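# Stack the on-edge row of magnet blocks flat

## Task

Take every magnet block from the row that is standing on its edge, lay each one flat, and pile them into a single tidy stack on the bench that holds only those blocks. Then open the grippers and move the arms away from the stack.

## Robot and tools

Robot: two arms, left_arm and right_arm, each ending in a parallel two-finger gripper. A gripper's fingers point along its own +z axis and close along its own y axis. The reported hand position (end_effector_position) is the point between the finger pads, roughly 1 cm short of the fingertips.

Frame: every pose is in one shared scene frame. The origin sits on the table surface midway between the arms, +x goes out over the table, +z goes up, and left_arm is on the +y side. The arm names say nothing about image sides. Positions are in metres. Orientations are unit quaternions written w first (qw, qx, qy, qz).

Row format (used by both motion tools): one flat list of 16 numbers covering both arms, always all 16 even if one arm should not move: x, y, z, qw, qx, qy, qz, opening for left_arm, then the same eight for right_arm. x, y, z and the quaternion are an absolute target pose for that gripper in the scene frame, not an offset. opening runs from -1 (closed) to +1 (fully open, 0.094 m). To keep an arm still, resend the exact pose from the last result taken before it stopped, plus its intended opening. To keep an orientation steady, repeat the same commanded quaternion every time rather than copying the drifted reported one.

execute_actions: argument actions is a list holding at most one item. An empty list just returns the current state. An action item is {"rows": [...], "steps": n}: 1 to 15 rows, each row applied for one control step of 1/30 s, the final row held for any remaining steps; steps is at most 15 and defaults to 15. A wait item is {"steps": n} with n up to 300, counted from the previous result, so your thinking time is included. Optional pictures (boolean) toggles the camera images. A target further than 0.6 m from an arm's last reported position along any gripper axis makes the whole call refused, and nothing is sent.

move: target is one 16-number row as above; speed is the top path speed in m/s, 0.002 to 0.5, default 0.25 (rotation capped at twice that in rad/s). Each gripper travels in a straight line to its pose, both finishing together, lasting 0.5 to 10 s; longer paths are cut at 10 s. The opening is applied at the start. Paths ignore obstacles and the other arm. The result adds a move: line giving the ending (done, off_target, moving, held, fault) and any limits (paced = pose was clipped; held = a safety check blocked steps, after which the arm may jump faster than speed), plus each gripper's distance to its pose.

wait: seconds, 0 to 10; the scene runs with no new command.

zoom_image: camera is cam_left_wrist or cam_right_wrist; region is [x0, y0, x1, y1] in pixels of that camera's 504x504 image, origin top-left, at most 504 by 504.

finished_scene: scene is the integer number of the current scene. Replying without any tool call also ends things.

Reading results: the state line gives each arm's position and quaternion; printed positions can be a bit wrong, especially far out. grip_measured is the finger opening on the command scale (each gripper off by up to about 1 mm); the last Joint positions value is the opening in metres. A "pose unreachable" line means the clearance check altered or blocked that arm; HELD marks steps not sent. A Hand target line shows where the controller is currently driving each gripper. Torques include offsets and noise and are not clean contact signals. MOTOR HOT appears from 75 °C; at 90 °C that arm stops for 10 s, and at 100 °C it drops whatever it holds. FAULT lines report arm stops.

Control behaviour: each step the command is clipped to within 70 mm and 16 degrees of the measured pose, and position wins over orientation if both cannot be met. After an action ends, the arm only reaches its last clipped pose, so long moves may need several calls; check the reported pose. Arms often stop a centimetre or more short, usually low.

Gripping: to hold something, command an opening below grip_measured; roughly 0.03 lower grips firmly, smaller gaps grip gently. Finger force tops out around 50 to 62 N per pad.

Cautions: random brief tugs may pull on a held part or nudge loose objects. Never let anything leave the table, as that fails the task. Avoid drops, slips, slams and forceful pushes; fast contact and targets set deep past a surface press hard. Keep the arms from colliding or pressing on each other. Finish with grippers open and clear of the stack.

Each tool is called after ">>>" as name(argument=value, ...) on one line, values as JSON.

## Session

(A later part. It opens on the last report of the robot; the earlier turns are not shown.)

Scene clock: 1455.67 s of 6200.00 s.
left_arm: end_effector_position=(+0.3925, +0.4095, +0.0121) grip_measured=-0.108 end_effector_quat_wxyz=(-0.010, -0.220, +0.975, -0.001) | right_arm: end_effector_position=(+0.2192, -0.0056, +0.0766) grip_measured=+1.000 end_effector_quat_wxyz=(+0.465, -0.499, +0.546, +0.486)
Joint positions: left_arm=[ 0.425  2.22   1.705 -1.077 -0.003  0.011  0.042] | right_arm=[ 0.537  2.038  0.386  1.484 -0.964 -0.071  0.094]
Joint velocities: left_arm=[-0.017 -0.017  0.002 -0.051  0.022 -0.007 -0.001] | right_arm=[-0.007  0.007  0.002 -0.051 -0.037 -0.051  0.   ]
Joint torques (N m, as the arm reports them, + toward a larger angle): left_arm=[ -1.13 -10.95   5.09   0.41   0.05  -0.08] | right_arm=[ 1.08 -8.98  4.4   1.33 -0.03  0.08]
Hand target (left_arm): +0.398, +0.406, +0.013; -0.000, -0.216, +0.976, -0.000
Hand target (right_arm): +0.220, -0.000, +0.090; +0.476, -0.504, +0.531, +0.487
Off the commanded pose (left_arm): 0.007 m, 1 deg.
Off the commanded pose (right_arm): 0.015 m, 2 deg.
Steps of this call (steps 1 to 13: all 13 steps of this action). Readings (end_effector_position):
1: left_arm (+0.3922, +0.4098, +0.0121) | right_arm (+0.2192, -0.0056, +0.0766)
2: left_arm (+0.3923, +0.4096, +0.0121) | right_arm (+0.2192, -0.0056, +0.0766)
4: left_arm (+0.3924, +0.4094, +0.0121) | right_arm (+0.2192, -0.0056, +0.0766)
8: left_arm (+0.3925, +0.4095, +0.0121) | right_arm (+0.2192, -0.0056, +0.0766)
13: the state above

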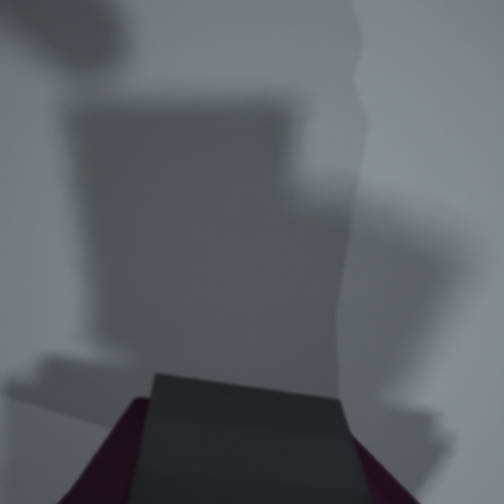

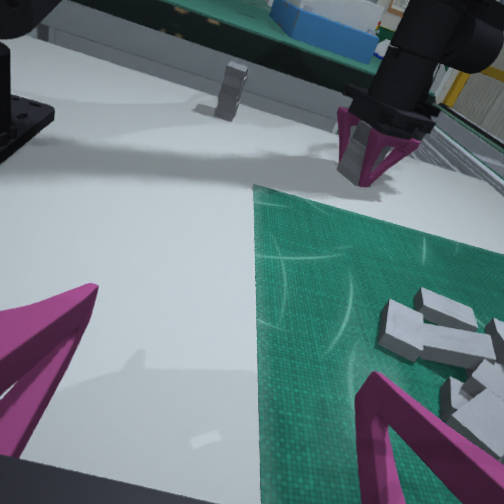

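>>> execute_actions(actions=[{"rows":[[0.398,0.406,0.013,0,-0.2164,0.9763,0,-0.11,0.22,0.0,0.09,0.476,-0.504,0.531,0.487,1],[0.398,0.406,0.013,0,-0.2164,0.9763,0,-0.09,0.22,0.0,0.09,0.476,-0.504,0.531,0.487,1],[0.398,0.406,0.013,0,-0.2164,0.9763,0,-0.06,0.22,0.0,0.09,0.476,-0.504,0.531,0.487,1],[0.398,0.406,0.013,0,-0.2164,0.9763,0,-0.02,0.22,0.0,0.09,0.476,-0.504,0.531,0.487,1],[0.398,0.406,0.013,0,-0.2164,0.9763,0,0.04,0.22,0.0,0.09,0.476,-0.504,0.531,0.487,1],[0.398,0.406,0.013,0,-0.2164,0.9763,0,0.1,0.22,0.0,0.09,0.476,-0.504,0.531,0.487,1]],"steps":10}], pictures=false)

>>> move(target=[0.398,0.406,0.053,0,-0.2164,0.9763,0,0.1,0.22,0.0,0.09,0.476,-0.504,0.531,0.487,1], speed=0.05)

>>> zoom_image(camera="cam_right_wrist", region=[310,70,450,210])

Scene clock: 1464.27 s of 6200.00 s.
left_arm: end_effector_position=(+0.3928, +0.4094, +0.0121) grip_measured=+0.097 end_effector_quat_wxyz=(-0.010, -0.220, +0.975, -0.001) | right_arm: end_effector_position=(+0.2192, -0.0056, +0.0766) grip_measured=+1.000 end_effector_quat_wxyz=(+0.465, -0.499, +0.546, +0.486)
Joint positions: left_arm=[ 0.425  2.22   1.705 -1.076 -0.002  0.011  0.052] | right_arm=[ 0.537  2.038  0.386  1.484 -0.964 -0.071  0.094]
Joint velocities: left_arm=[ 0.007 -0.022  0.017 -0.037 -0.022 -0.066  0.   ] | right_arm=[-0.012  0.002 -0.002 -0.051 -0.051  0.066  0.   ]
Joint torques (N m, as the arm reports them, + toward a larger angle): left_arm=[ -1.09 -10.93   5.05   0.42   0.04  -0.07] | right_arm=[ 1.01 -8.99  4.32  1.32 -0.04  0.06]
Hand target (left_arm): +0.398, +0.406, +0.013; -0.000, -0.216, +0.976, -0.000
Hand target (right_arm): +0.220, -0.000, +0.090; +0.476, -0.504, +0.531, +0.487
Off the commanded pose (left_arm): 0.006 m, 1 deg.
Off the commanded pose (right_arm): 0.015 m, 2 deg.
Steps of this call (steps 1 to 90: nothing new was sent; then 5.27 s passed at rest; steps 91 to 100: all 10 steps of this action). Readings (end_effector_position):
91: left_arm (+0.3925, +0.4095, +0.0121) | right_arm (+0.2192, -0.0056, +0.0766)
92: left_arm (+0.3925, +0.4095, +0.0121) | right_arm (+0.2192, -0.0056, +0.0766)
94: left_arm (+0.3926, +0.4094, +0.0121) | right_arm (+0.2192, -0.0056, +0.0766)
98: left_arm (+0.3928, +0.4094, +0.0121) | right_arm (+0.2192, -0.0056, +0.0766)
100: the state above

Scene clock: 1465.73 s of 6200.00 s.
left_arm: end_effector_position=(+0.3884, +0.4072, +0.0319) grip_measured=+0.097 end_effector_quat_wxyz=(-0.025, -0.220, +0.975, -0.005) | right_arm: end_effector_position=(+0.2192, -0.0056, +0.0766) grip_measured=+1.000 end_effector_quat_wxyz=(+0.465, -0.499, +0.546, +0.486)
Joint positions: left_arm=[ 0.425  2.212  1.772 -1.181 -0.002  0.011  0.052] | right_arm=[ 0.537  2.038  0.386  1.484 -0.964 -0.071  0.094]
Joint velocities: left_arm=[-0.007 -0.022  0.007 -0.066  0.066  0.007 -0.   ] | right_arm=[-0.002 -0.002  0.002  0.007 -0.007 -0.007  0.   ]
Joint torques (N m, as the arm reports them, + toward a larger angle): left_arm=[ -1.09 -13.12   8.24   0.07   0.02  -0.07] | right_arm=[ 1.05 -8.97  4.35  1.32 -0.05  0.06]
Hand target (left_arm): +0.397, +0.406, +0.053; +0.000, -0.216, +0.976, -0.000
Hand target (right_arm): +0.220, -0.000, +0.090; +0.476, -0.504, +0.531, +0.487
Off the commanded pose (left_arm): 0.023 m, 3 deg.
Off the commanded pose (right_arm): 0.015 m, 2 deg.
move: off_target (left_arm, right_arm)

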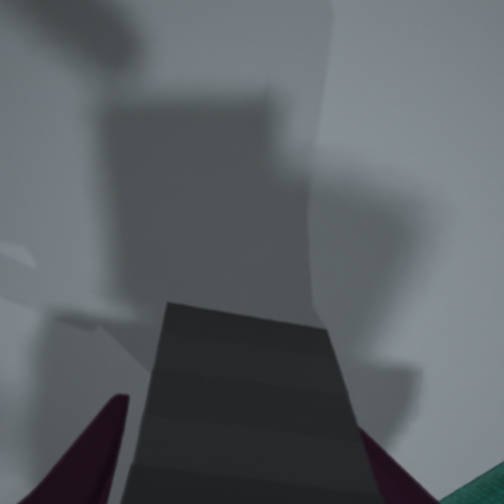

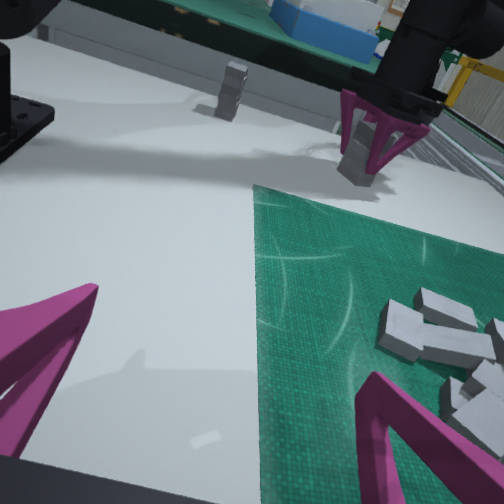

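Region (310, 70, 450, 210) of cam_right_wrist's 504x504 image, scaled by 3.600, with more detail than that image has.

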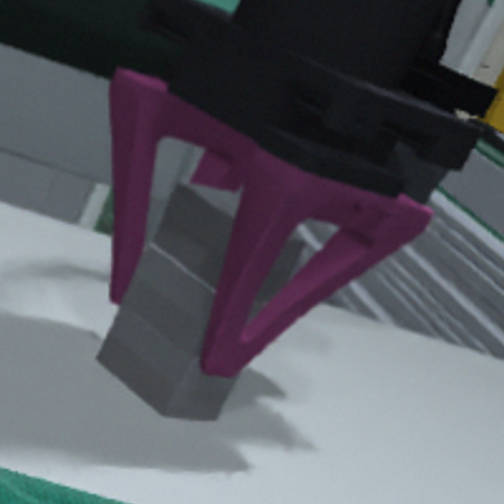

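>>> execute_actions(actions=[{"rows":[[0.398,0.406,0.053,0,-0.2164,0.9763,0,0.07,0.22,0.0,0.09,0.476,-0.504,0.531,0.487,1],[0.398,0.406,0.053,0,-0.2164,0.9763,0,0.04,0.22,0.0,0.09,0.476,-0.504,0.531,0.487,1],[0.398,0.406,0.053,0,-0.2164,0.9763,0,0.01,0.22,0.0,0.09,0.476,-0.504,0.531,0.487,1],[0.398,0.406,0.053,0,-0.2164,0.9763,0,-0.02,0.22,0.0,0.09,0.476,-0.504,0.531,0.487,1],[0.398,0.406,0.053,0,-0.2164,0.9763,0,-0.04,0.22,0.0,0.09,0.476,-0.504,0.531,0.487,1],[0.398,0.406,0.053,0,-0.2164,0.9763,0,-0.06,0.22,0.0,0.09,0.476,-0.504,0.531,0.487,1],[0.398,0.406,0.053,0,-0.2164,0.9763,0,-0.075,0.22,0.0,0.09,0.476,-0.504,0.531,0.487,1],[0.398,0.406,0.053,0,-0.2164,0.9763,0,-0.09,0.22,0.0,0.09,0.476,-0.504,0.531,0.487,1],[0.398,0.406,0.053,0,-0.2164,0.9763,0,-0.10,0.22,0.0,0.09,0.476,-0.504,0.531,0.487,1],[0.398,0.406,0.053,0,-0.2164,0.9763,0,-0.11,0.22,0.0,0.09,0.476,-0.504,0.531,0.487,1],[0.398,0.406,0.053,0,-0.2164,0.9763,0,-0.12,0.22,0.0,0.09,0.476,-0.504,0.531,0.487,1],[0.398,0.406,0.053,0,-0.2164,0.9763,0,-0.125,0.22,0.0,0.09,0.476,-0.504,0.531,0.487,1]],"steps":15}])

>>> zoom_image(camera="cam_right_wrist", region=[310,70,450,210])

Scene clock: 1479.73 s of 6200.00 s.
left_arm: end_effector_position=(+0.3878, +0.4072, +0.0319) grip_measured=-0.107 end_effector_quat_wxyz=(-0.026, -0.220, +0.975, -0.004) | right_arm: end_effector_position=(+0.2192, -0.0056, +0.0766) grip_measured=+1.000 end_effector_quat_wxyz=(+0.465, -0.499, +0.546, +0.486)
Joint positions: left_arm=[ 0.425  2.212  1.772 -1.183 -0.003  0.01   0.042] | right_arm=[ 0.537  2.038  0.386  1.484 -0.964 -0.071  0.094]
Joint velocities: left_arm=[ 0.002  0.002  0.002 -0.11   0.007 -0.051  0.   ] | right_arm=[-0.002 -0.022  0.007 -0.037  0.051  0.007  0.   ]
Joint torques (N m, as the arm reports them, + toward a larger angle): left_arm=[ -1.07 -13.2    8.23   0.04   0.05  -0.06] | right_arm=[ 1.02 -9.    4.33  1.33 -0.03  0.06]
Hand target (left_arm): +0.398, +0.406, +0.053; +0.000, -0.217, +0.976, -0.000
Hand target (right_arm): +0.220, -0.000, +0.090; +0.476, -0.504, +0.531, +0.487
Off the commanded pose (left_arm): 0.023 m, 3 deg.
Off the commanded pose (right_arm): 0.015 m, 2 deg.
Steps of this call (steps 1 to 90: nothing new was sent; then 10.50 s passed at rest; steps 91 to 105: all 15 steps of this action). Readings (end_effector_position):
91: left_arm (+0.3879, +0.4070, +0.0319) | right_arm (+0.2192, -0.0056, +0.0766)
92: left_arm (+0.3879, +0.4070, +0.0319) | right_arm (+0.2192, -0.0056, +0.0766)
94: left_arm (+0.3879, +0.4070, +0.0319) | right_arm (+0.2192, -0.0056, +0.0766)
98: left_arm (+0.3878, +0.4070, +0.0319) | right_arm (+0.2192, -0.0056, +0.0766)
105: the state above

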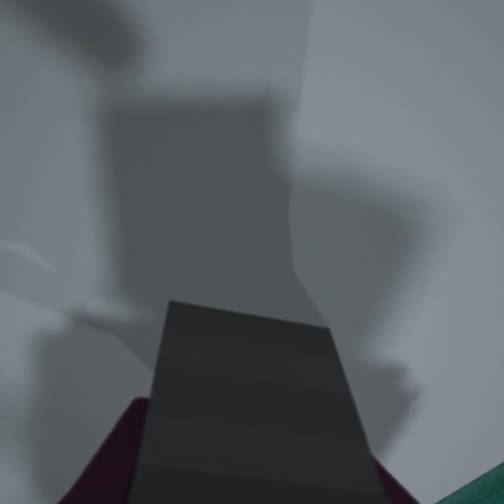

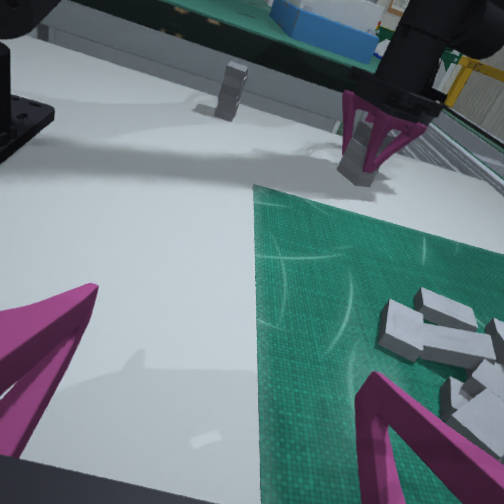

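Region (310, 70, 450, 210) of cam_right_wrist's 504x504 image, scaled by 3.600, with more detail than that image has.

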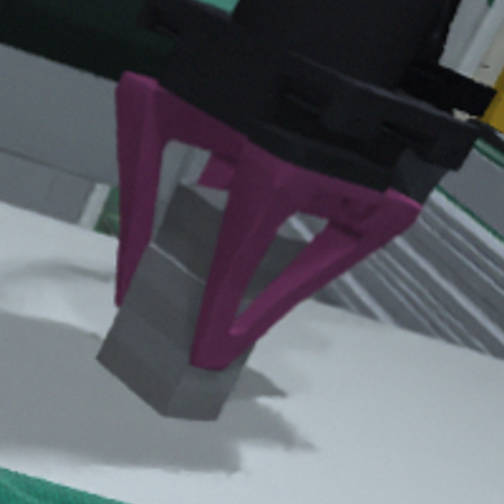

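>>> execute_actions(actions=[{"rows":[[0.394,0.406,0.045,0,-0.2164,0.9763,0,-0.10,0.22,0.0,0.09,0.476,-0.504,0.531,0.487,1],[0.394,0.406,0.045,0,-0.2164,0.9763,0,-0.07,0.22,0.0,0.09,0.476,-0.504,0.531,0.487,1],[0.394,0.406,0.045,0,-0.2164,0.9763,0,-0.03,0.22,0.0,0.09,0.476,-0.504,0.531,0.487,1],[0.394,0.406,0.045,0,-0.2164,0.9763,0,0.03,0.22,0.0,0.09,0.476,-0.504,0.531,0.487,1],[0.394,0.406,0.045,0,-0.2164,0.9763,0,0.12,0.22,0.0,0.09,0.476,-0.504,0.531,0.487,1],[0.394,0.406,0.045,0,-0.2164,0.9763,0,0.25,0.22,0.0,0.09,0.476,-0.504,0.531,0.487,1],[0.394,0.406,0.045,0,-0.2164,0.9763,0,0.4,0.22,0.0,0.09,0.476,-0.504,0.531,0.487,1]],"steps":12}], pictures=false)

>>> move(target=[0.394,0.408,0.13,0,-0.2164,0.9763,0,0.4,0.22,0.0,0.09,0.476,-0.504,0.531,0.487,1], speed=0.08)

>>> zoom_image(camera="cam_right_wrist", region=[320,90,440,210])

Scene clock: 1486.97 s of 6200.00 s.
left_arm: end_effector_position=(+0.3858, +0.4062, +0.0315) grip_measured=+0.397 end_effector_quat_wxyz=(-0.027, -0.220, +0.975, -0.005) | right_arm: end_effector_position=(+0.2192, -0.0056, +0.0766) grip_measured=+1.000 end_effector_quat_wxyz=(+0.465, -0.499, +0.546, +0.486)
Joint positions: left_arm=[ 0.425  2.206  1.759 -1.179 -0.003  0.01   0.066] | right_arm=[ 0.537  2.038  0.386  1.484 -0.964 -0.071  0.094]
Joint velocities: left_arm=[ 0.012 -0.007 -0.012  0.051  0.007  0.007  0.001] | right_arm=[-0.017 -0.012 -0.007 -0.022 -0.037 -0.066  0.   ]
Joint torques (N m, as the arm reports them, + toward a larger angle): left_arm=[ -0.79 -13.14   5.51   0.34   0.04  -0.03] | right_arm=[ 0.95 -9.03  4.39  1.34 -0.06  0.04]
Hand target (left_arm): +0.394, +0.406, +0.045; -0.000, -0.217, +0.976, -0.000
Hand target (right_arm): +0.220, -0.000, +0.090; +0.476, -0.504, +0.531, +0.487
Off the commanded pose (left_arm): 0.016 m, 3 deg.
Off the commanded pose (right_arm): 0.015 m, 2 deg.
Steps of this call (steps 1 to 90: nothing new was sent; then 3.83 s passed at rest; steps 91 to 102: all 12 steps of this action). Readings (end_effector_position):
91: left_arm (+0.3877, +0.4071, +0.0319) | right_arm (+0.2192, -0.0056, +0.0766)
92: left_arm (+0.3876, +0.4070, +0.0321) | right_arm (+0.2192, -0.0056, +0.0766)
94: left_arm (+0.3867, +0.4066, +0.0321) | right_arm (+0.2192, -0.0056, +0.0766)
98: left_arm (+0.3859, +0.4063, +0.0316) | right_arm (+0.2192, -0.0056, +0.0766)
102: the state above

Scene clock: 1489.00 s of 6200.00 s.
left_arm: end_effector_position=(+0.3901, +0.4083, +0.1124) grip_measured=+0.398 end_effector_quat_wxyz=(-0.021, -0.220, +0.975, -0.003) | right_arm: end_effector_position=(+0.2192, -0.0056, +0.0766) grip_measured=+1.000 end_effector_quat_wxyz=(+0.465, -0.499, +0.546, +0.486)
Joint positions: left_arm=[ 0.425  2.195  2.066 -1.483 -0.003  0.01   0.066] | right_arm=[ 0.537  2.038  0.386  1.484 -0.964 -0.071  0.094]
Joint velocities: left_arm=[-0.017 -0.012  0.012 -0.022  0.007 -0.022  0.001] | right_arm=[-0.007 -0.002 -0.002  0.037 -0.066 -0.037  0.   ]
Joint torques (N m, as the arm reports them, + toward a larger angle): left_arm=[ -0.31 -12.42   8.28   0.08   0.02   0.03] | right_arm=[ 1.02 -9.    4.37  1.32 -0.05  0.07]
Hand target (left_arm): +0.394, +0.408, +0.130; +0.000, -0.217, +0.976, -0.000
Hand target (right_arm): +0.220, -0.000, +0.090; +0.476, -0.504, +0.531, +0.487
Off the commanded pose (left_arm): 0.018 m, 2 deg.
Off the commanded pose (right_arm): 0.015 m, 2 deg.
move: off_target (left_arm, right_arm)

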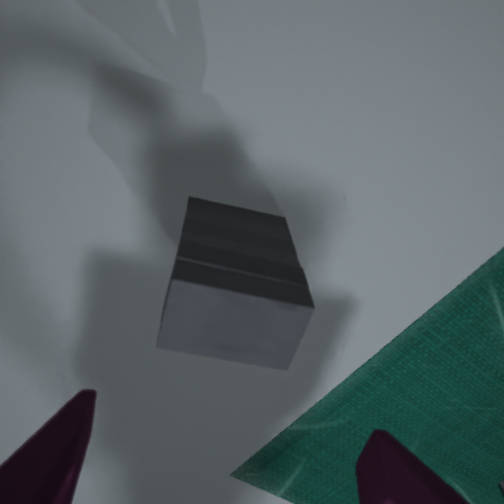

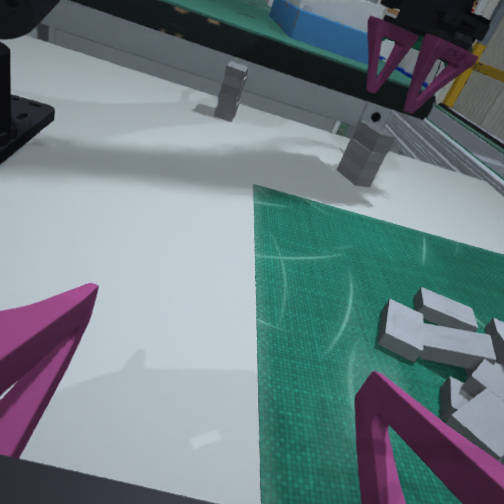

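Region (320, 90, 440, 210) of cam_right_wrist's 504x504 image, scaled by 4.200, with more detail than that image has.

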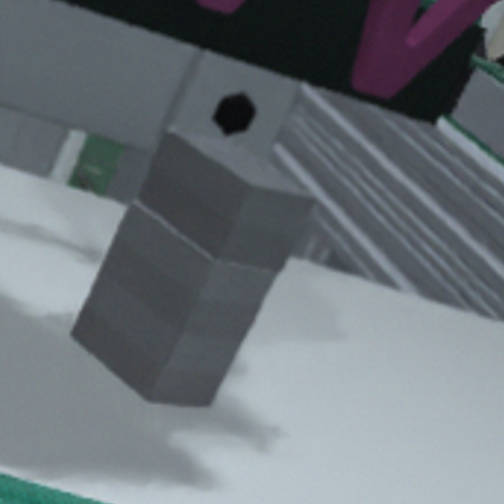

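>>> zoom_image(camera="cam_left_wrist", region=[140,180,340,380])

>>> zoom_image(camera="cam_right_wrist", region=[345,115,405,175])

Region (140, 180, 340, 380) of cam_left_wrist's 504x504 image, scaled by 2.520, with more detail than that image has.

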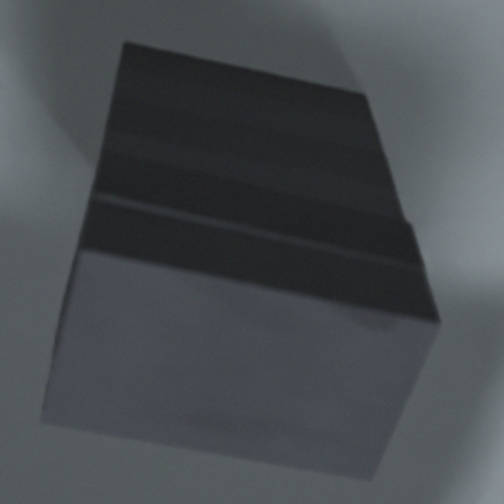

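Region (345, 115, 405, 175) of cam_right_wrist's 504x504 image, scaled by 8.400, with more detail than that image has.

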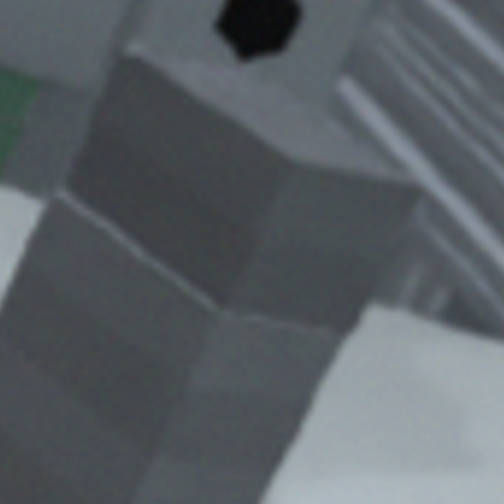

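>>> move(target=[0.397,0.404,0.13,0,0.5373,0.8434,0,0.4,0.22,0.0,0.09,0.476,-0.504,0.531,0.487,1], speed=0.5)

>>> move(target=[0.399,0.405,0.034,0,0.5373,0.8434,0,0.4,0.22,0.0,0.09,0.476,-0.504,0.531,0.487,1], speed=0.06)

>>> zoom_image(camera="cam_right_wrist", region=[310,70,450,210])

Scene clock: 1510.00 s of 6200.00 s.
left_arm: end_effector_position=(+0.3922, +0.4078, +0.1147) grip_measured=+0.398 end_effector_quat_wxyz=(-0.014, +0.531, +0.847, -0.011) | right_arm: end_effector_position=(+0.2192, -0.0056, +0.0766) grip_measured=+1.000 end_effector_quat_wxyz=(+0.465, -0.499, +0.546, +0.486)
Joint positions: left_arm=[ 0.418  2.195  2.075 -1.485 -0.012  1.567  0.066] | right_arm=[ 0.537  2.038  0.386  1.484 -0.964 -0.071  0.094]
Joint velocities: left_arm=[ 0.007 -0.007 -0.022 -0.095  0.066 -0.007 -0.   ] | right_arm=[-0.017  0.022 -0.017 -0.022  0.007  0.081  0.   ]
Joint torques (N m, as the arm reports them, + toward a larger angle): left_arm=[ -0.76 -11.96   8.32   0.07   0.12   0.02] | right_arm=[ 1.04 -9.09  4.38  1.32 -0.06  0.07]
Hand target (left_arm): +0.397, +0.404, +0.130; +0.000, +0.537, +0.843, +0.000
Hand target (right_arm): +0.220, -0.000, +0.090; +0.476, -0.504, +0.531, +0.487
Off the commanded pose (left_arm): 0.016 m, 2 deg.
Off the commanded pose (right_arm): 0.015 m, 2 deg.
After step 90, 15.43 s passed at rest.
move: off_target (left_arm, right_arm)

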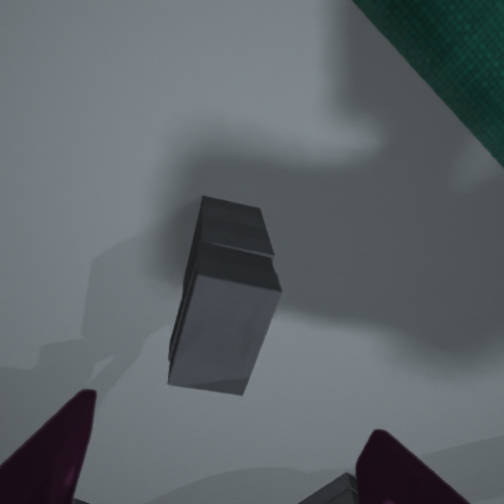

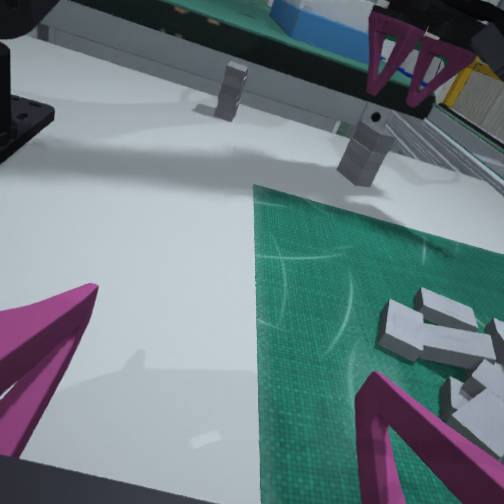

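Scene clock: 1511.83 s of 6200.00 s.
left_arm: end_effector_position=(+0.3942, +0.4088, +0.0347) grip_measured=+0.398 end_effector_quat_wxyz=(-0.008, +0.531, +0.847, -0.002) | right_arm: end_effector_position=(+0.2192, -0.0056, +0.0766) grip_measured=+1.000 end_effector_quat_wxyz=(+0.465, -0.499, +0.546, +0.486)
Joint positions: left_arm=[ 0.418  2.195  1.757 -1.145 -0.012  1.567  0.066] | right_arm=[ 0.537  2.038  0.386  1.484 -0.964 -0.071  0.094]
Joint velocities: left_arm=[ 0.007  0.007 -0.007 -0.007 -0.007 -0.051  0.   ] | right_arm=[-0.007 -0.007  0.007 -0.007 -0.051 -0.022  0.   ]
Joint torques (N m, as the arm reports them, + toward a larger angle): left_arm=[ -0.82 -10.27   5.64   0.38   0.1    0.03] | right_arm=[ 1.05 -9.06  4.32  1.32 -0.05  0.06]
Hand target (left_arm): +0.399, +0.405, +0.034; +0.000, +0.537, +0.844, +0.000
Hand target (right_arm): +0.220, -0.000, +0.090; +0.476, -0.504, +0.531, +0.487
Off the commanded pose (left_arm): 0.006 m, 1 deg.
Off the commanded pose (right_arm): 0.015 m, 2 deg.
move: off_target (right_arm)

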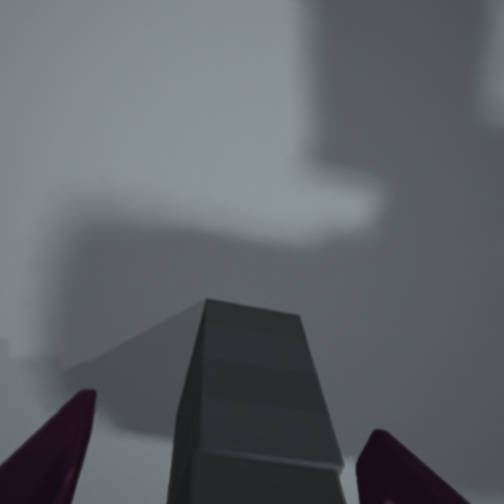

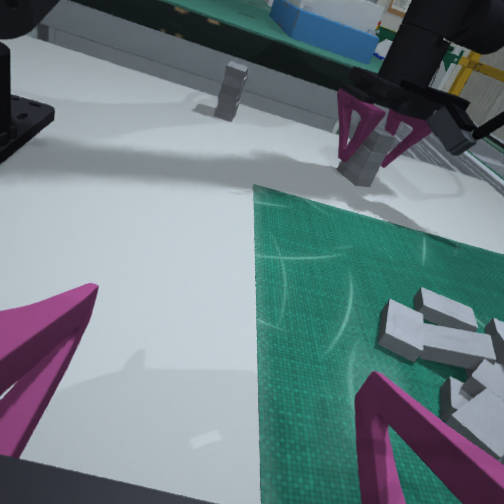

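Region (310, 70, 450, 210) of cam_right_wrist's 504x504 image, scaled by 3.600, with more detail than that image has.

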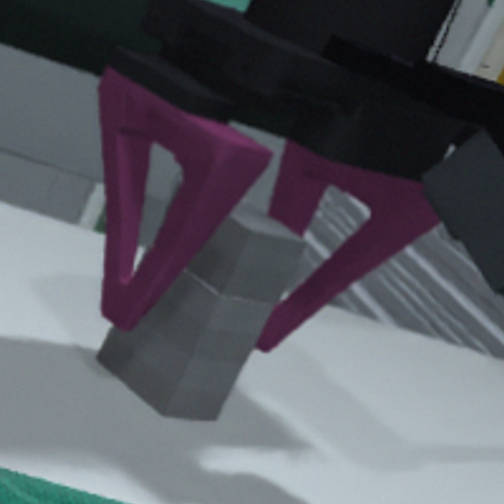

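>>> execute_actions(actions=[{"rows":[[0.399,0.405,0.034,0,0.5373,0.8434,0,0.3,0.22,0.0,0.09,0.476,-0.504,0.531,0.487,1],[0.399,0.405,0.034,0,0.5373,0.8434,0,0.2,0.22,0.0,0.09,0.476,-0.504,0.531,0.487,1],[0.399,0.405,0.034,0,0.5373,0.8434,0,0.1,0.22,0.0,0.09,0.476,-0.504,0.531,0.487,1],[0.399,0.405,0.034,0,0.5373,0.8434,0,0.0,0.22,0.0,0.09,0.476,-0.504,0.531,0.487,1],[0.399,0.405,0.034,0,0.5373,0.8434,0,-0.1,0.22,0.0,0.09,0.476,-0.504,0.531,0.487,1],[0.399,0.405,0.034,0,0.5373,0.8434,0,-0.2,0.22,0.0,0.09,0.476,-0.504,0.531,0.487,1],[0.399,0.405,0.034,0,0.5373,0.8434,0,-0.28,0.22,0.0,0.09,0.476,-0.504,0.531,0.487,1],[0.399,0.405,0.034,0,0.5373,0.8434,0,-0.33,0.22,0.0,0.09,0.476,-0.504,0.531,0.487,1],[0.399,0.405,0.034,0,0.5373,0.8434,0,-0.37,0.22,0.0,0.09,0.476,-0.504,0.531,0.487,1],[0.399,0.405,0.034,0,0.5373,0.8434,0,-0.40,0.22,0.0,0.09,0.476,-0.504,0.531,0.487,1],[0.399,0.405,0.034,0,0.5373,0.8434,0,-0.42,0.22,0.0,0.09,0.476,-0.504,0.531,0.487,1],[0.399,0.405,0.034,0,0.5373,0.8434,0,-0.435,0.22,0.0,0.09,0.476,-0.504,0.531,0.487,1],[0.399,0.405,0.034,0,0.5373,0.8434,0,-0.45,0.22,0.0,0.09,0.476,-0.504,0.531,0.487,1]],"steps":15}], pictures=false)

>>> execute_actions(actions=[{"rows":[[0.399,0.405,0.034,0,0.5373,0.8434,0,-0.46,0.22,0.0,0.09,0.476,-0.504,0.531,0.487,1],[0.399,0.405,0.034,0,0.5373,0.8434,0,-0.47,0.22,0.0,0.09,0.476,-0.504,0.531,0.487,1],[0.399,0.405,0.034,0,0.5373,0.8434,0,-0.48,0.22,0.0,0.09,0.476,-0.504,0.531,0.487,1]],"steps":10}])

>>> zoom_image(camera="cam_right_wrist", region=[310,70,450,210])

Scene clock: 1521.43 s of 6200.00 s.
left_arm: end_effector_position=(+0.3945, +0.4089, +0.0347) grip_measured=-0.446 end_effector_quat_wxyz=(-0.008, +0.532, +0.847, -0.002) | right_arm: end_effector_position=(+0.2192, -0.0056, +0.0766) grip_measured=+1.000 end_effector_quat_wxyz=(+0.465, -0.499, +0.546, +0.486)
Joint positions: left_arm=[ 0.418  2.195  1.757 -1.144 -0.012  1.568  0.026] | right_arm=[ 0.537  2.038  0.386  1.484 -0.964 -0.071  0.094]
Joint velocities: left_arm=[-0.007  0.002  0.007 -0.007  0.037  0.095 -0.   ] | right_arm=[-0.007 -0.012 -0.017 -0.022 -0.11   0.007  0.   ]
Joint torques (N m, as the arm reports them, + toward a larger angle): left_arm=[ -0.85 -10.35   5.55   0.36   0.13   0.03] | right_arm=[ 1.   -9.1   4.38  1.3  -0.05  0.06]
Hand target (left_arm): +0.399, +0.405, +0.034; -0.000, +0.537, +0.843, -0.000
Hand target (right_arm): +0.220, -0.000, +0.090; +0.476, -0.504, +0.531, +0.487
Off the commanded pose (left_arm): 0.006 m, 1 deg.
Off the commanded pose (right_arm): 0.015 m, 2 deg.
Steps of this call (steps 1 to 90: nothing new was sent; then 6.10 s passed at rest; steps 91 to 105: all 15 steps of this action). Readings (end_effector_position):
91: left_arm (+0.3946, +0.4089, +0.0347) | right_arm (+0.2192, -0.0056, +0.0766)
92: left_arm (+0.3946, +0.4089, +0.0347) | right_arm (+0.2192, -0.0056, +0.0766)
94: left_arm (+0.3946, +0.4089, +0.0347) | right_arm (+0.2192, -0.0056, +0.0766)
98: left_arm (+0.3946, +0.4089, +0.0347) | right_arm (+0.2192, -0.0056, +0.0766)
105: the state above

Scene clock: 1521.77 s of 6200.00 s.
left_arm: end_effector_position=(+0.3945, +0.4089, +0.0347) grip_measured=-0.464 end_effector_quat_wxyz=(-0.008, +0.532, +0.847, -0.002) | right_arm: end_effector_position=(+0.2192, -0.0056, +0.0766) grip_measured=+1.000 end_effector_quat_wxyz=(+0.465, -0.499, +0.546, +0.486)
Joint positions: left_arm=[ 0.418  2.195  1.757 -1.144 -0.012  1.568  0.025] | right_arm=[ 0.537  2.038  0.386  1.484 -0.964 -0.071  0.094]
Joint velocities: left_arm=[ 0.007  0.007 -0.002  0.037 -0.007  0.022  0.001] | right_arm=[ 0.007 -0.012  0.002 -0.11  -0.022 -0.022  0.   ]
Joint torques (N m, as the arm reports them, + toward a larger angle): left_arm=[ -0.76 -10.35   5.56   0.35   0.12   0.02] | right_arm=[ 1.07 -9.02  4.36  1.32 -0.07  0.06]
Hand target (left_arm): +0.399, +0.405, +0.034; -0.000, +0.537, +0.843, -0.000
Hand target (right_arm): +0.220, -0.000, +0.090; +0.476, -0.504, +0.531, +0.487
Off the commanded pose (left_arm): 0.006 m, 1 deg.
Off the commanded pose (right_arm): 0.015 m, 2 deg.
Steps of this call (steps 1 to 10: all 10 steps of this action). Readings (end_effector_position):
1: left_arm (+0.3945, +0.4089, +0.0347) | right_arm (+0.2192, -0.0056, +0.0766)
2: left_arm (+0.3945, +0.4089, +0.0347) | right_arm (+0.2192, -0.0056, +0.0766)
4: left_arm (+0.3945, +0.4089, +0.0347) | right_arm (+0.2192, -0.0056, +0.0766)
8: left_arm (+0.3945, +0.4089, +0.0347) | right_arm (+0.2192, -0.0056, +0.0766)
10: the state above

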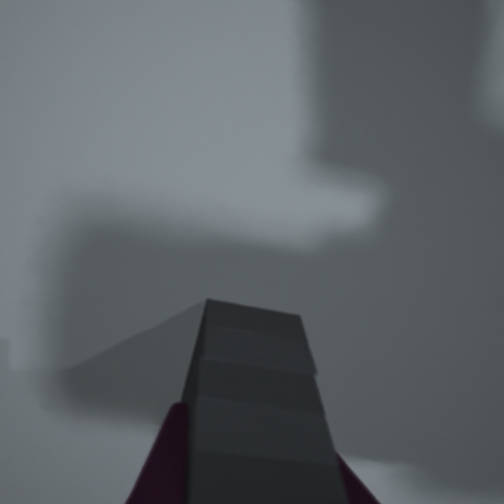

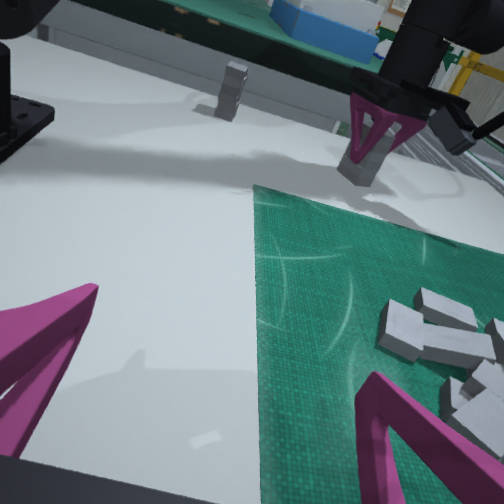

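Region (310, 70, 450, 210) of cam_right_wrist's 504x504 image, scaled by 3.600, with more detail than that image has.

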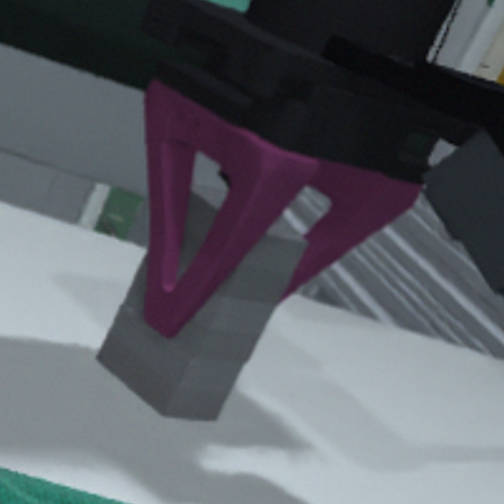

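>>> execute_actions(actions=[{"rows":[[0.399,0.405,0.034,0,0.5373,0.8434,0,-0.45,0.22,0.0,0.09,0.476,-0.504,0.531,0.487,1],[0.399,0.405,0.034,0,0.5373,0.8434,0,-0.42,0.22,0.0,0.09,0.476,-0.504,0.531,0.487,1],[0.399,0.405,0.034,0,0.5373,0.8434,0,-0.38,0.22,0.0,0.09,0.476,-0.504,0.531,0.487,1],[0.399,0.405,0.034,0,0.5373,0.8434,0,-0.33,0.22,0.0,0.09,0.476,-0.504,0.531,0.487,1],[0.399,0.405,0.034,0,0.5373,0.8434,0,-0.27,0.22,0.0,0.09,0.476,-0.504,0.531,0.487,1],[0.399,0.405,0.034,0,0.5373,0.8434,0,-0.2,0.22,0.0,0.09,0.476,-0.504,0.531,0.487,1]],"steps":10}], pictures=false)

>>> move(target=[0.401,0.405,0.012,0,0.5373,0.8434,0,-0.2,0.22,0.0,0.09,0.476,-0.504,0.531,0.487,1], speed=0.03)

Scene clock: 1529.53 s of 6200.00 s.
left_arm: end_effector_position=(+0.3946, +0.4090, +0.0347) grip_measured=-0.203 end_effector_quat_wxyz=(-0.008, +0.532, +0.847, -0.001) | right_arm: end_effector_position=(+0.2192, -0.0056, +0.0766) grip_measured=+1.000 end_effector_quat_wxyz=(+0.465, -0.499, +0.546, +0.486)
Joint positions: left_arm=[ 0.418  2.195  1.757 -1.143 -0.012  1.569  0.037] | right_arm=[ 0.537  2.038  0.386  1.484 -0.964 -0.071  0.094]
Joint velocities: left_arm=[ 0.002 -0.002 -0.012 -0.007 -0.022  0.007  0.001] | right_arm=[-0.002  0.027 -0.012 -0.081  0.022  0.007  0.   ]
Joint torques (N m, as the arm reports them, + toward a larger angle): left_arm=[ -0.8  -10.45   5.54   0.37   0.1    0.02] | right_arm=[ 0.98 -9.11  4.31  1.31 -0.06  0.05]
Hand target (left_arm): +0.399, +0.405, +0.034; -0.000, +0.537, +0.843, -0.000
Hand target (right_arm): +0.220, -0.000, +0.090; +0.476, -0.504, +0.531, +0.487
Off the commanded pose (left_arm): 0.006 m, 1 deg.
Off the commanded pose (right_arm): 0.015 m, 2 deg.
Steps of this call (steps 1 to 90: nothing new was sent; then 4.43 s passed at rest; steps 91 to 100: all 10 steps of this action). Readings (end_effector_position):
91: left_arm (+0.3945, +0.4089, +0.0347) | right_arm (+0.2192, -0.0056, +0.0766)
92: left_arm (+0.3945, +0.4089, +0.0347) | right_arm (+0.2192, -0.0056, +0.0766)
94: left_arm (+0.3946, +0.4090, +0.0347) | right_arm (+0.2192, -0.0056, +0.0766)
98: left_arm (+0.3946, +0.4090, +0.0347) | right_arm (+0.2192, -0.0056, +0.0766)
100: the state above

Scene clock: 1530.87 s of 6200.00 s.
left_arm: end_effector_position=(+0.3955, +0.4094, +0.0122) grip_measured=-0.203 end_effector_quat_wxyz=(-0.009, +0.532, +0.847, -0.003) | right_arm: end_effector_position=(+0.2192, -0.0056, +0.0766) grip_measured=+1.000 end_effector_quat_wxyz=(+0.465, -0.499, +0.546, +0.486)
Joint positions: left_arm=[ 0.418  2.225  1.713 -1.074 -0.012  1.569  0.037] | right_arm=[ 0.537  2.038  0.386  1.484 -0.964 -0.071  0.094]
Joint velocities: left_arm=[-0.007  0.007 -0.007  0.081 -0.066 -0.022  0.   ] | right_arm=[-0.007 -0.017 -0.017  0.037 -0.007  0.037  0.   ]
Joint torques (N m, as the arm reports them, + toward a larger angle): left_arm=[ -0.98 -10.61   5.37   0.34   0.08  -0.02] | right_arm=[ 1.   -9.07  4.43  1.32 -0.05  0.05]
Hand target (left_arm): +0.401, +0.405, +0.012; -0.000, +0.537, +0.843, -0.000
Hand target (right_arm): +0.220, -0.000, +0.090; +0.476, -0.504, +0.531, +0.487
Off the commanded pose (left_arm): 0.007 m, 1 deg.
Off the commanded pose (right_arm): 0.015 m, 2 deg.
move: off_target (right_arm)

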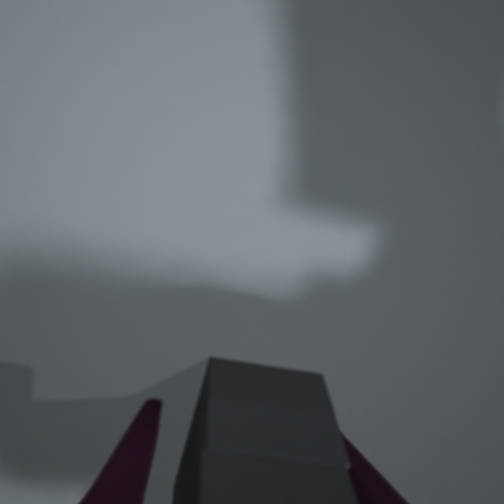

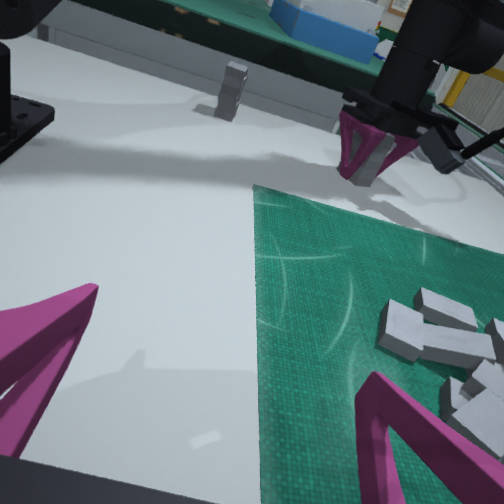

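>>> execute_actions(actions=[{"rows":[[0.401,0.405,0.013,0,0.5373,0.8434,0,-0.25,0.22,0.0,0.09,0.476,-0.504,0.531,0.487,1],[0.401,0.405,0.013,0,0.5373,0.8434,0,-0.29,0.22,0.0,0.09,0.476,-0.504,0.531,0.487,1],[0.401,0.405,0.013,0,0.5373,0.8434,0,-0.33,0.22,0.0,0.09,0.476,-0.504,0.531,0.487,1],[0.401,0.405,0.013,0,0.5373,0.8434,0,-0.36,0.22,0.0,0.09,0.476,-0.504,0.531,0.487,1],[0.401,0.405,0.013,0,0.5373,0.8434,0,-0.39,0.22,0.0,0.09,0.476,-0.504,0.531,0.487,1],[0.401,0.405,0.013,0,0.5373,0.8434,0,-0.41,0.22,0.0,0.09,0.476,-0.504,0.531,0.487,1],[0.401,0.405,0.013,0,0.5373,0.8434,0,-0.425,0.22,0.0,0.09,0.476,-0.504,0.531,0.487,1],[0.401,0.405,0.013,0,0.5373,0.8434,0,-0.44,0.22,0.0,0.09,0.476,-0.504,0.531,0.487,1],[0.401,0.405,0.013,0,0.5373,0.8434,0,-0.45,0.22,0.0,0.09,0.476,-0.504,0.531,0.487,1],[0.401,0.405,0.013,0,0.5373,0.8434,0,-0.46,0.22,0.0,0.09,0.476,-0.504,0.531,0.487,1],[0.401,0.405,0.013,0,0.5373,0.8434,0,-0.47,0.22,0.0,0.09,0.476,-0.504,0.531,0.487,1],[0.401,0.405,0.013,0,0.5373,0.8434,0,-0.48,0.22,0.0,0.09,0.476,-0.504,0.531,0.487,1]],"steps":15}], pictures=false)

>>> execute_actions(actions=[{"rows":[[0.401,0.405,0.013,0,0.5373,0.8434,0,-0.48,0.22,0.0,0.09,0.476,-0.504,0.531,0.487,1],[0.401,0.405,0.013,0,0.5373,0.8434,0,-0.48,0.22,0.0,0.09,0.476,-0.504,0.531,0.487,1],[0.401,0.405,0.013,0,0.5373,0.8434,0,-0.48,0.22,0.0,0.09,0.476,-0.504,0.531,0.487,1],[0.401,0.405,0.013,0,0.5373,0.8434,0,-0.48,0.22,0.0,0.09,0.476,-0.504,0.531,0.487,1],[0.401,0.405,0.013,0,0.5373,0.8434,0,-0.45,0.22,0.0,0.09,0.476,-0.504,0.531,0.487,1],[0.401,0.405,0.013,0,0.5373,0.8434,0,-0.42,0.22,0.0,0.09,0.476,-0.504,0.531,0.487,1],[0.401,0.405,0.013,0,0.5373,0.8434,0,-0.38,0.22,0.0,0.09,0.476,-0.504,0.531,0.487,1],[0.401,0.405,0.013,0,0.5373,0.8434,0,-0.3,0.22,0.0,0.09,0.476,-0.504,0.531,0.487,1],[0.401,0.405,0.013,0,0.5373,0.8434,0,-0.2,0.22,0.0,0.09,0.476,-0.504,0.531,0.487,1],[0.401,0.405,0.013,0,0.5373,0.8434,0,-0.05,0.22,0.0,0.09,0.476,-0.504,0.531,0.487,1],[0.401,0.405,0.013,0,0.5373,0.8434,0,0.1,0.22,0.0,0.09,0.476,-0.504,0.531,0.487,1],[0.401,0.405,0.013,0,0.5373,0.8434,0,0.25,0.22,0.0,0.09,0.476,-0.504,0.531,0.487,1],[0.401,0.405,0.013,0,0.5373,0.8434,0,0.4,0.22,0.0,0.09,0.476,-0.504,0.531,0.487,1]],"steps":15}], pictures=false)

>>> move(target=[0.397,0.405,0.135,0,0.5373,0.8434,0,0.4,0.22,0.0,0.09,0.476,-0.504,0.531,0.487,1], speed=0.1)

>>> zoom_image(camera="cam_right_wrist", region=[330,110,420,200])

>>> zoom_image(camera="cam_left_wrist", region=[130,160,330,400])

Scene clock: 1545.07 s of 6200.00 s.
left_arm: end_effector_position=(+0.3949, +0.4091, +0.0122) grip_measured=-0.464 end_effector_quat_wxyz=(-0.010, +0.532, +0.847, -0.004) | right_arm: end_effector_position=(+0.2192, -0.0056, +0.0766) grip_measured=+1.000 end_effector_quat_wxyz=(+0.465, -0.499, +0.546, +0.486)
Joint positions: left_arm=[ 0.418  2.225  1.713 -1.077 -0.012  1.569  0.025] | right_arm=[ 0.537  2.038  0.386  1.484 -0.964 -0.071  0.094]
Joint velocities: left_arm=[ 0.002 -0.007 -0.012  0.007 -0.037  0.051 -0.001] | right_arm=[ 0.007 -0.017 -0.002 -0.022 -0.007  0.022  0.   ]
Joint torques (N m, as the arm reports them, + toward a larger angle): left_arm=[ -0.96 -10.75   5.66   0.35   0.1   -0.01] | right_arm=[ 1.04 -9.08  4.32  1.32 -0.06  0.06]
Hand target (left_arm): +0.401, +0.405, +0.013; -0.000, +0.537, +0.843, -0.000
Hand target (right_arm): +0.220, -0.000, +0.090; +0.476, -0.504, +0.531, +0.487
Off the commanded pose (left_arm): 0.007 m, 1 deg.
Off the commanded pose (right_arm): 0.015 m, 2 deg.
Steps of this call (steps 1 to 90: nothing new was sent; then 10.70 s passed at rest; steps 91 to 105: all 15 steps of this action). Readings (end_effector_position):
91: left_arm (+0.3961, +0.4097, +0.0122) | right_arm (+0.2192, -0.0056, +0.0766)
92: left_arm (+0.3961, +0.4097, +0.0122) | right_arm (+0.2192, -0.0056, +0.0766)
94: left_arm (+0.3961, +0.4096, +0.0122) | right_arm (+0.2192, -0.0056, +0.0766)
98: left_arm (+0.3949, +0.4091, +0.0122) | right_arm (+0.2192, -0.0056, +0.0766)
105: the state above

Scene clock: 1545.57 s of 6200.00 s.
left_arm: end_effector_position=(+0.3951, +0.4092, +0.0122) grip_measured=+0.393 end_effector_quat_wxyz=(-0.009, +0.532, +0.847, -0.004) | right_arm: end_effector_position=(+0.2192, -0.0056, +0.0766) grip_measured=+1.000 end_effector_quat_wxyz=(+0.465, -0.499, +0.546, +0.486)
Joint positions: left_arm=[ 0.418  2.225  1.713 -1.076 -0.012  1.569  0.065] | right_arm=[ 0.537  2.038  0.386  1.484 -0.964 -0.071  0.094]
Joint velocities: left_arm=[-0.007 -0.017 -0.007  0.066 -0.007 -0.037  0.007] | right_arm=[-0.017 -0.012 -0.002 -0.037 -0.022  0.007  0.   ]
Joint torques (N m, as the arm reports them, + toward a larger angle): left_arm=[ -0.83 -10.72   5.69   0.35   0.11   0.  ] | right_arm=[ 1.07 -9.04  4.36  1.34 -0.07  0.03]
Hand target (left_arm): +0.401, +0.405, +0.013; -0.000, +0.537, +0.843, -0.000
Hand target (right_arm): +0.220, -0.000, +0.090; +0.476, -0.504, +0.531, +0.487
Off the commanded pose (left_arm): 0.007 m, 1 deg.
Off the commanded pose (right_arm): 0.015 m, 2 deg.
Steps of this call (steps 1 to 15: all 15 steps of this action). Readings (end_effector_position):
1: left_arm (+0.3949, +0.4091, +0.0122) | right_arm (+0.2192, -0.0056, +0.0766)
2: left_arm (+0.3949, +0.4091, +0.0122) | right_arm (+0.2192, -0.0056, +0.0766)
4: left_arm (+0.3949, +0.4091, +0.0122) | right_arm (+0.2192, -0.0056, +0.0766)
8: left_arm (+0.3950, +0.4092, +0.0122) | right_arm (+0.2192, -0.0056, +0.0766)
15: the state above

Scene clock: 1547.63 s of 6200.00 s.
left_arm: end_effector_position=(+0.3941, +0.4087, +0.1213) grip_measured=+0.398 end_effector_quat_wxyz=(-0.012, +0.532, +0.846, -0.007) | right_arm: end_effector_position=(+0.2192, -0.0056, +0.0766) grip_measured=+1.000 end_effector_quat_wxyz=(+0.465, -0.499, +0.546, +0.486)
Joint positions: left_arm=[ 0.418  2.199  2.108 -1.504 -0.012  1.57   0.066] | right_arm=[ 0.537  2.038  0.386  1.484 -0.964 -0.071  0.094]
Joint velocities: left_arm=[-0.002 -0.002  0.022 -0.022 -0.022 -0.066 -0.   ] | right_arm=[-0.007 -0.012 -0.002  0.022 -0.022 -0.007  0.   ]
Joint torques (N m, as the arm reports them, + toward a larger angle): left_arm=[ -0.55 -11.67   8.24   0.01   0.1    0.03] | right_arm=[ 0.94 -9.05  4.35  1.33 -0.04  0.06]
Hand target (left_arm): +0.397, +0.405, +0.135; +0.000, +0.537, +0.843, +0.000
Hand target (right_arm): +0.220, -0.000, +0.090; +0.476, -0.504, +0.531, +0.487
Off the commanded pose (left_arm): 0.014 m, 2 deg.
Off the commanded pose (right_arm): 0.015 m, 2 deg.
move: off_target (left_arm, right_arm)

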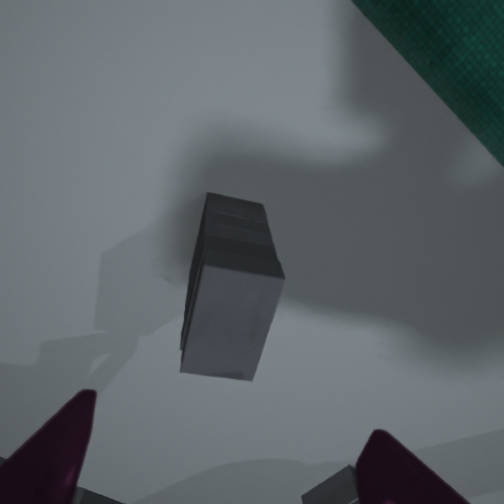

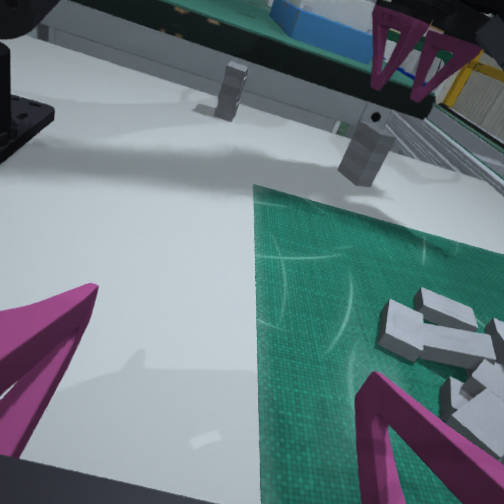

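Region (330, 110, 420, 200) of cam_right_wrist's 504x504 image, scaled by 5.600, with more detail than that image has.

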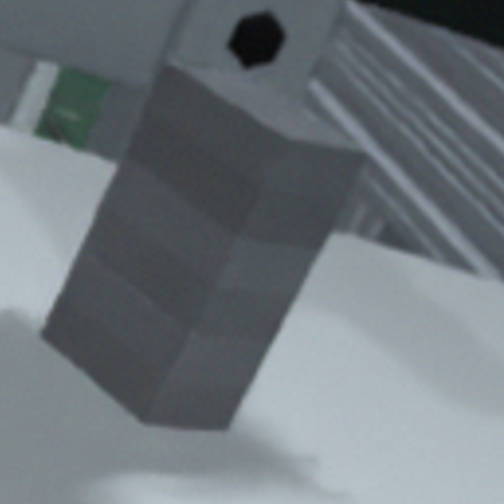

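Region (130, 160, 330, 400) of cam_left_wrist's 504x504 image, scaled by 2.100, with more detail than that image has.

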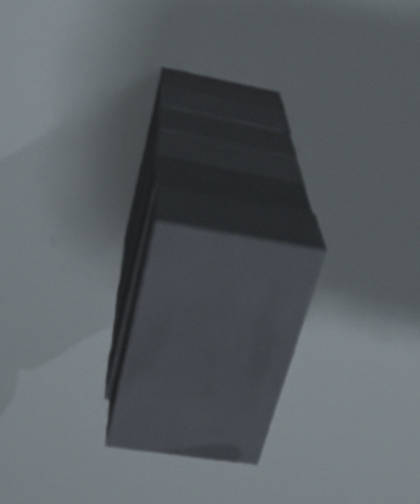

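>>> move(target=[0.27,0.33,0.15,0,0.5373,0.8434,0,0.4,0.22,0.0,0.09,0.476,-0.504,0.531,0.487,1], speed=0.3)

Scene clock: 1551.57 s of 6200.00 s.
left_arm: end_effector_position=(+0.2666, +0.3338, +0.1491) grip_measured=+0.398 end_effector_quat_wxyz=(-0.012, +0.536, +0.844, -0.007) | right_arm: end_effector_position=(+0.2192, -0.0056, +0.0766) grip_measured=+1.000 end_effector_quat_wxyz=(+0.465, -0.499, +0.546, +0.486)
Joint positions: left_arm=[ 0.372  1.592  1.411 -1.415 -0.012  1.532  0.066] | right_arm=[ 0.537  2.038  0.386  1.484 -0.964 -0.071  0.094]
Joint velocities: left_arm=[ 0.002 -0.007 -0.002  0.037 -0.007  0.022 -0.001] | right_arm=[ 0.007  0.012 -0.002  0.022 -0.022  0.007  0.   ]
Joint torques (N m, as the arm reports them, + toward a larger angle): left_arm=[-1.05 -6.4   5.69  0.32  0.08 -0.05] | right_arm=[ 1.04 -9.04  4.36  1.31 -0.07  0.06]
Hand target (left_arm): +0.271, +0.330, +0.152; -0.000, +0.537, +0.843, +0.000
Hand target (right_arm): +0.220, -0.000, +0.090; +0.476, -0.504, +0.531, +0.487
Off the commanded pose (left_arm): 0.005 m, 2 deg.
Off the commanded pose (right_arm): 0.015 m, 2 deg.
move: off_target (right_arm)

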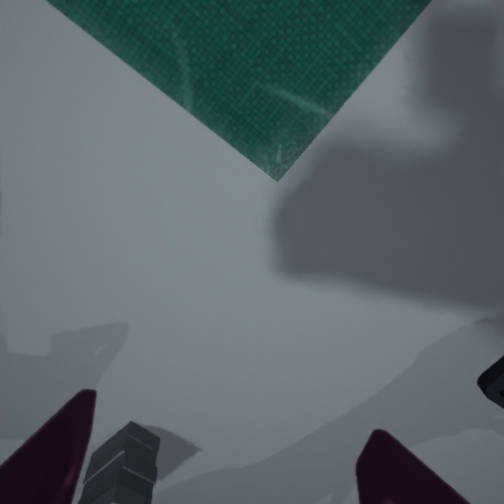

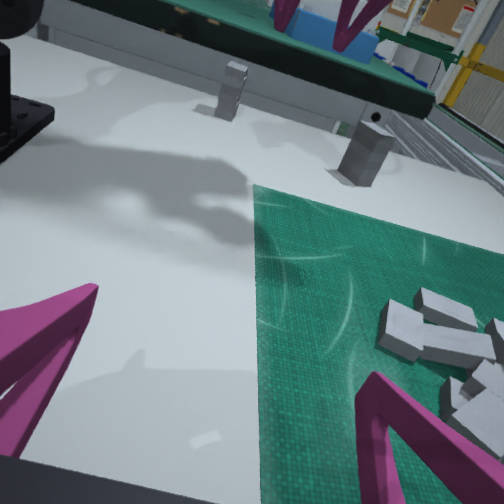

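>>> finished_scene(scene=1)

The scene is finished: the task was done.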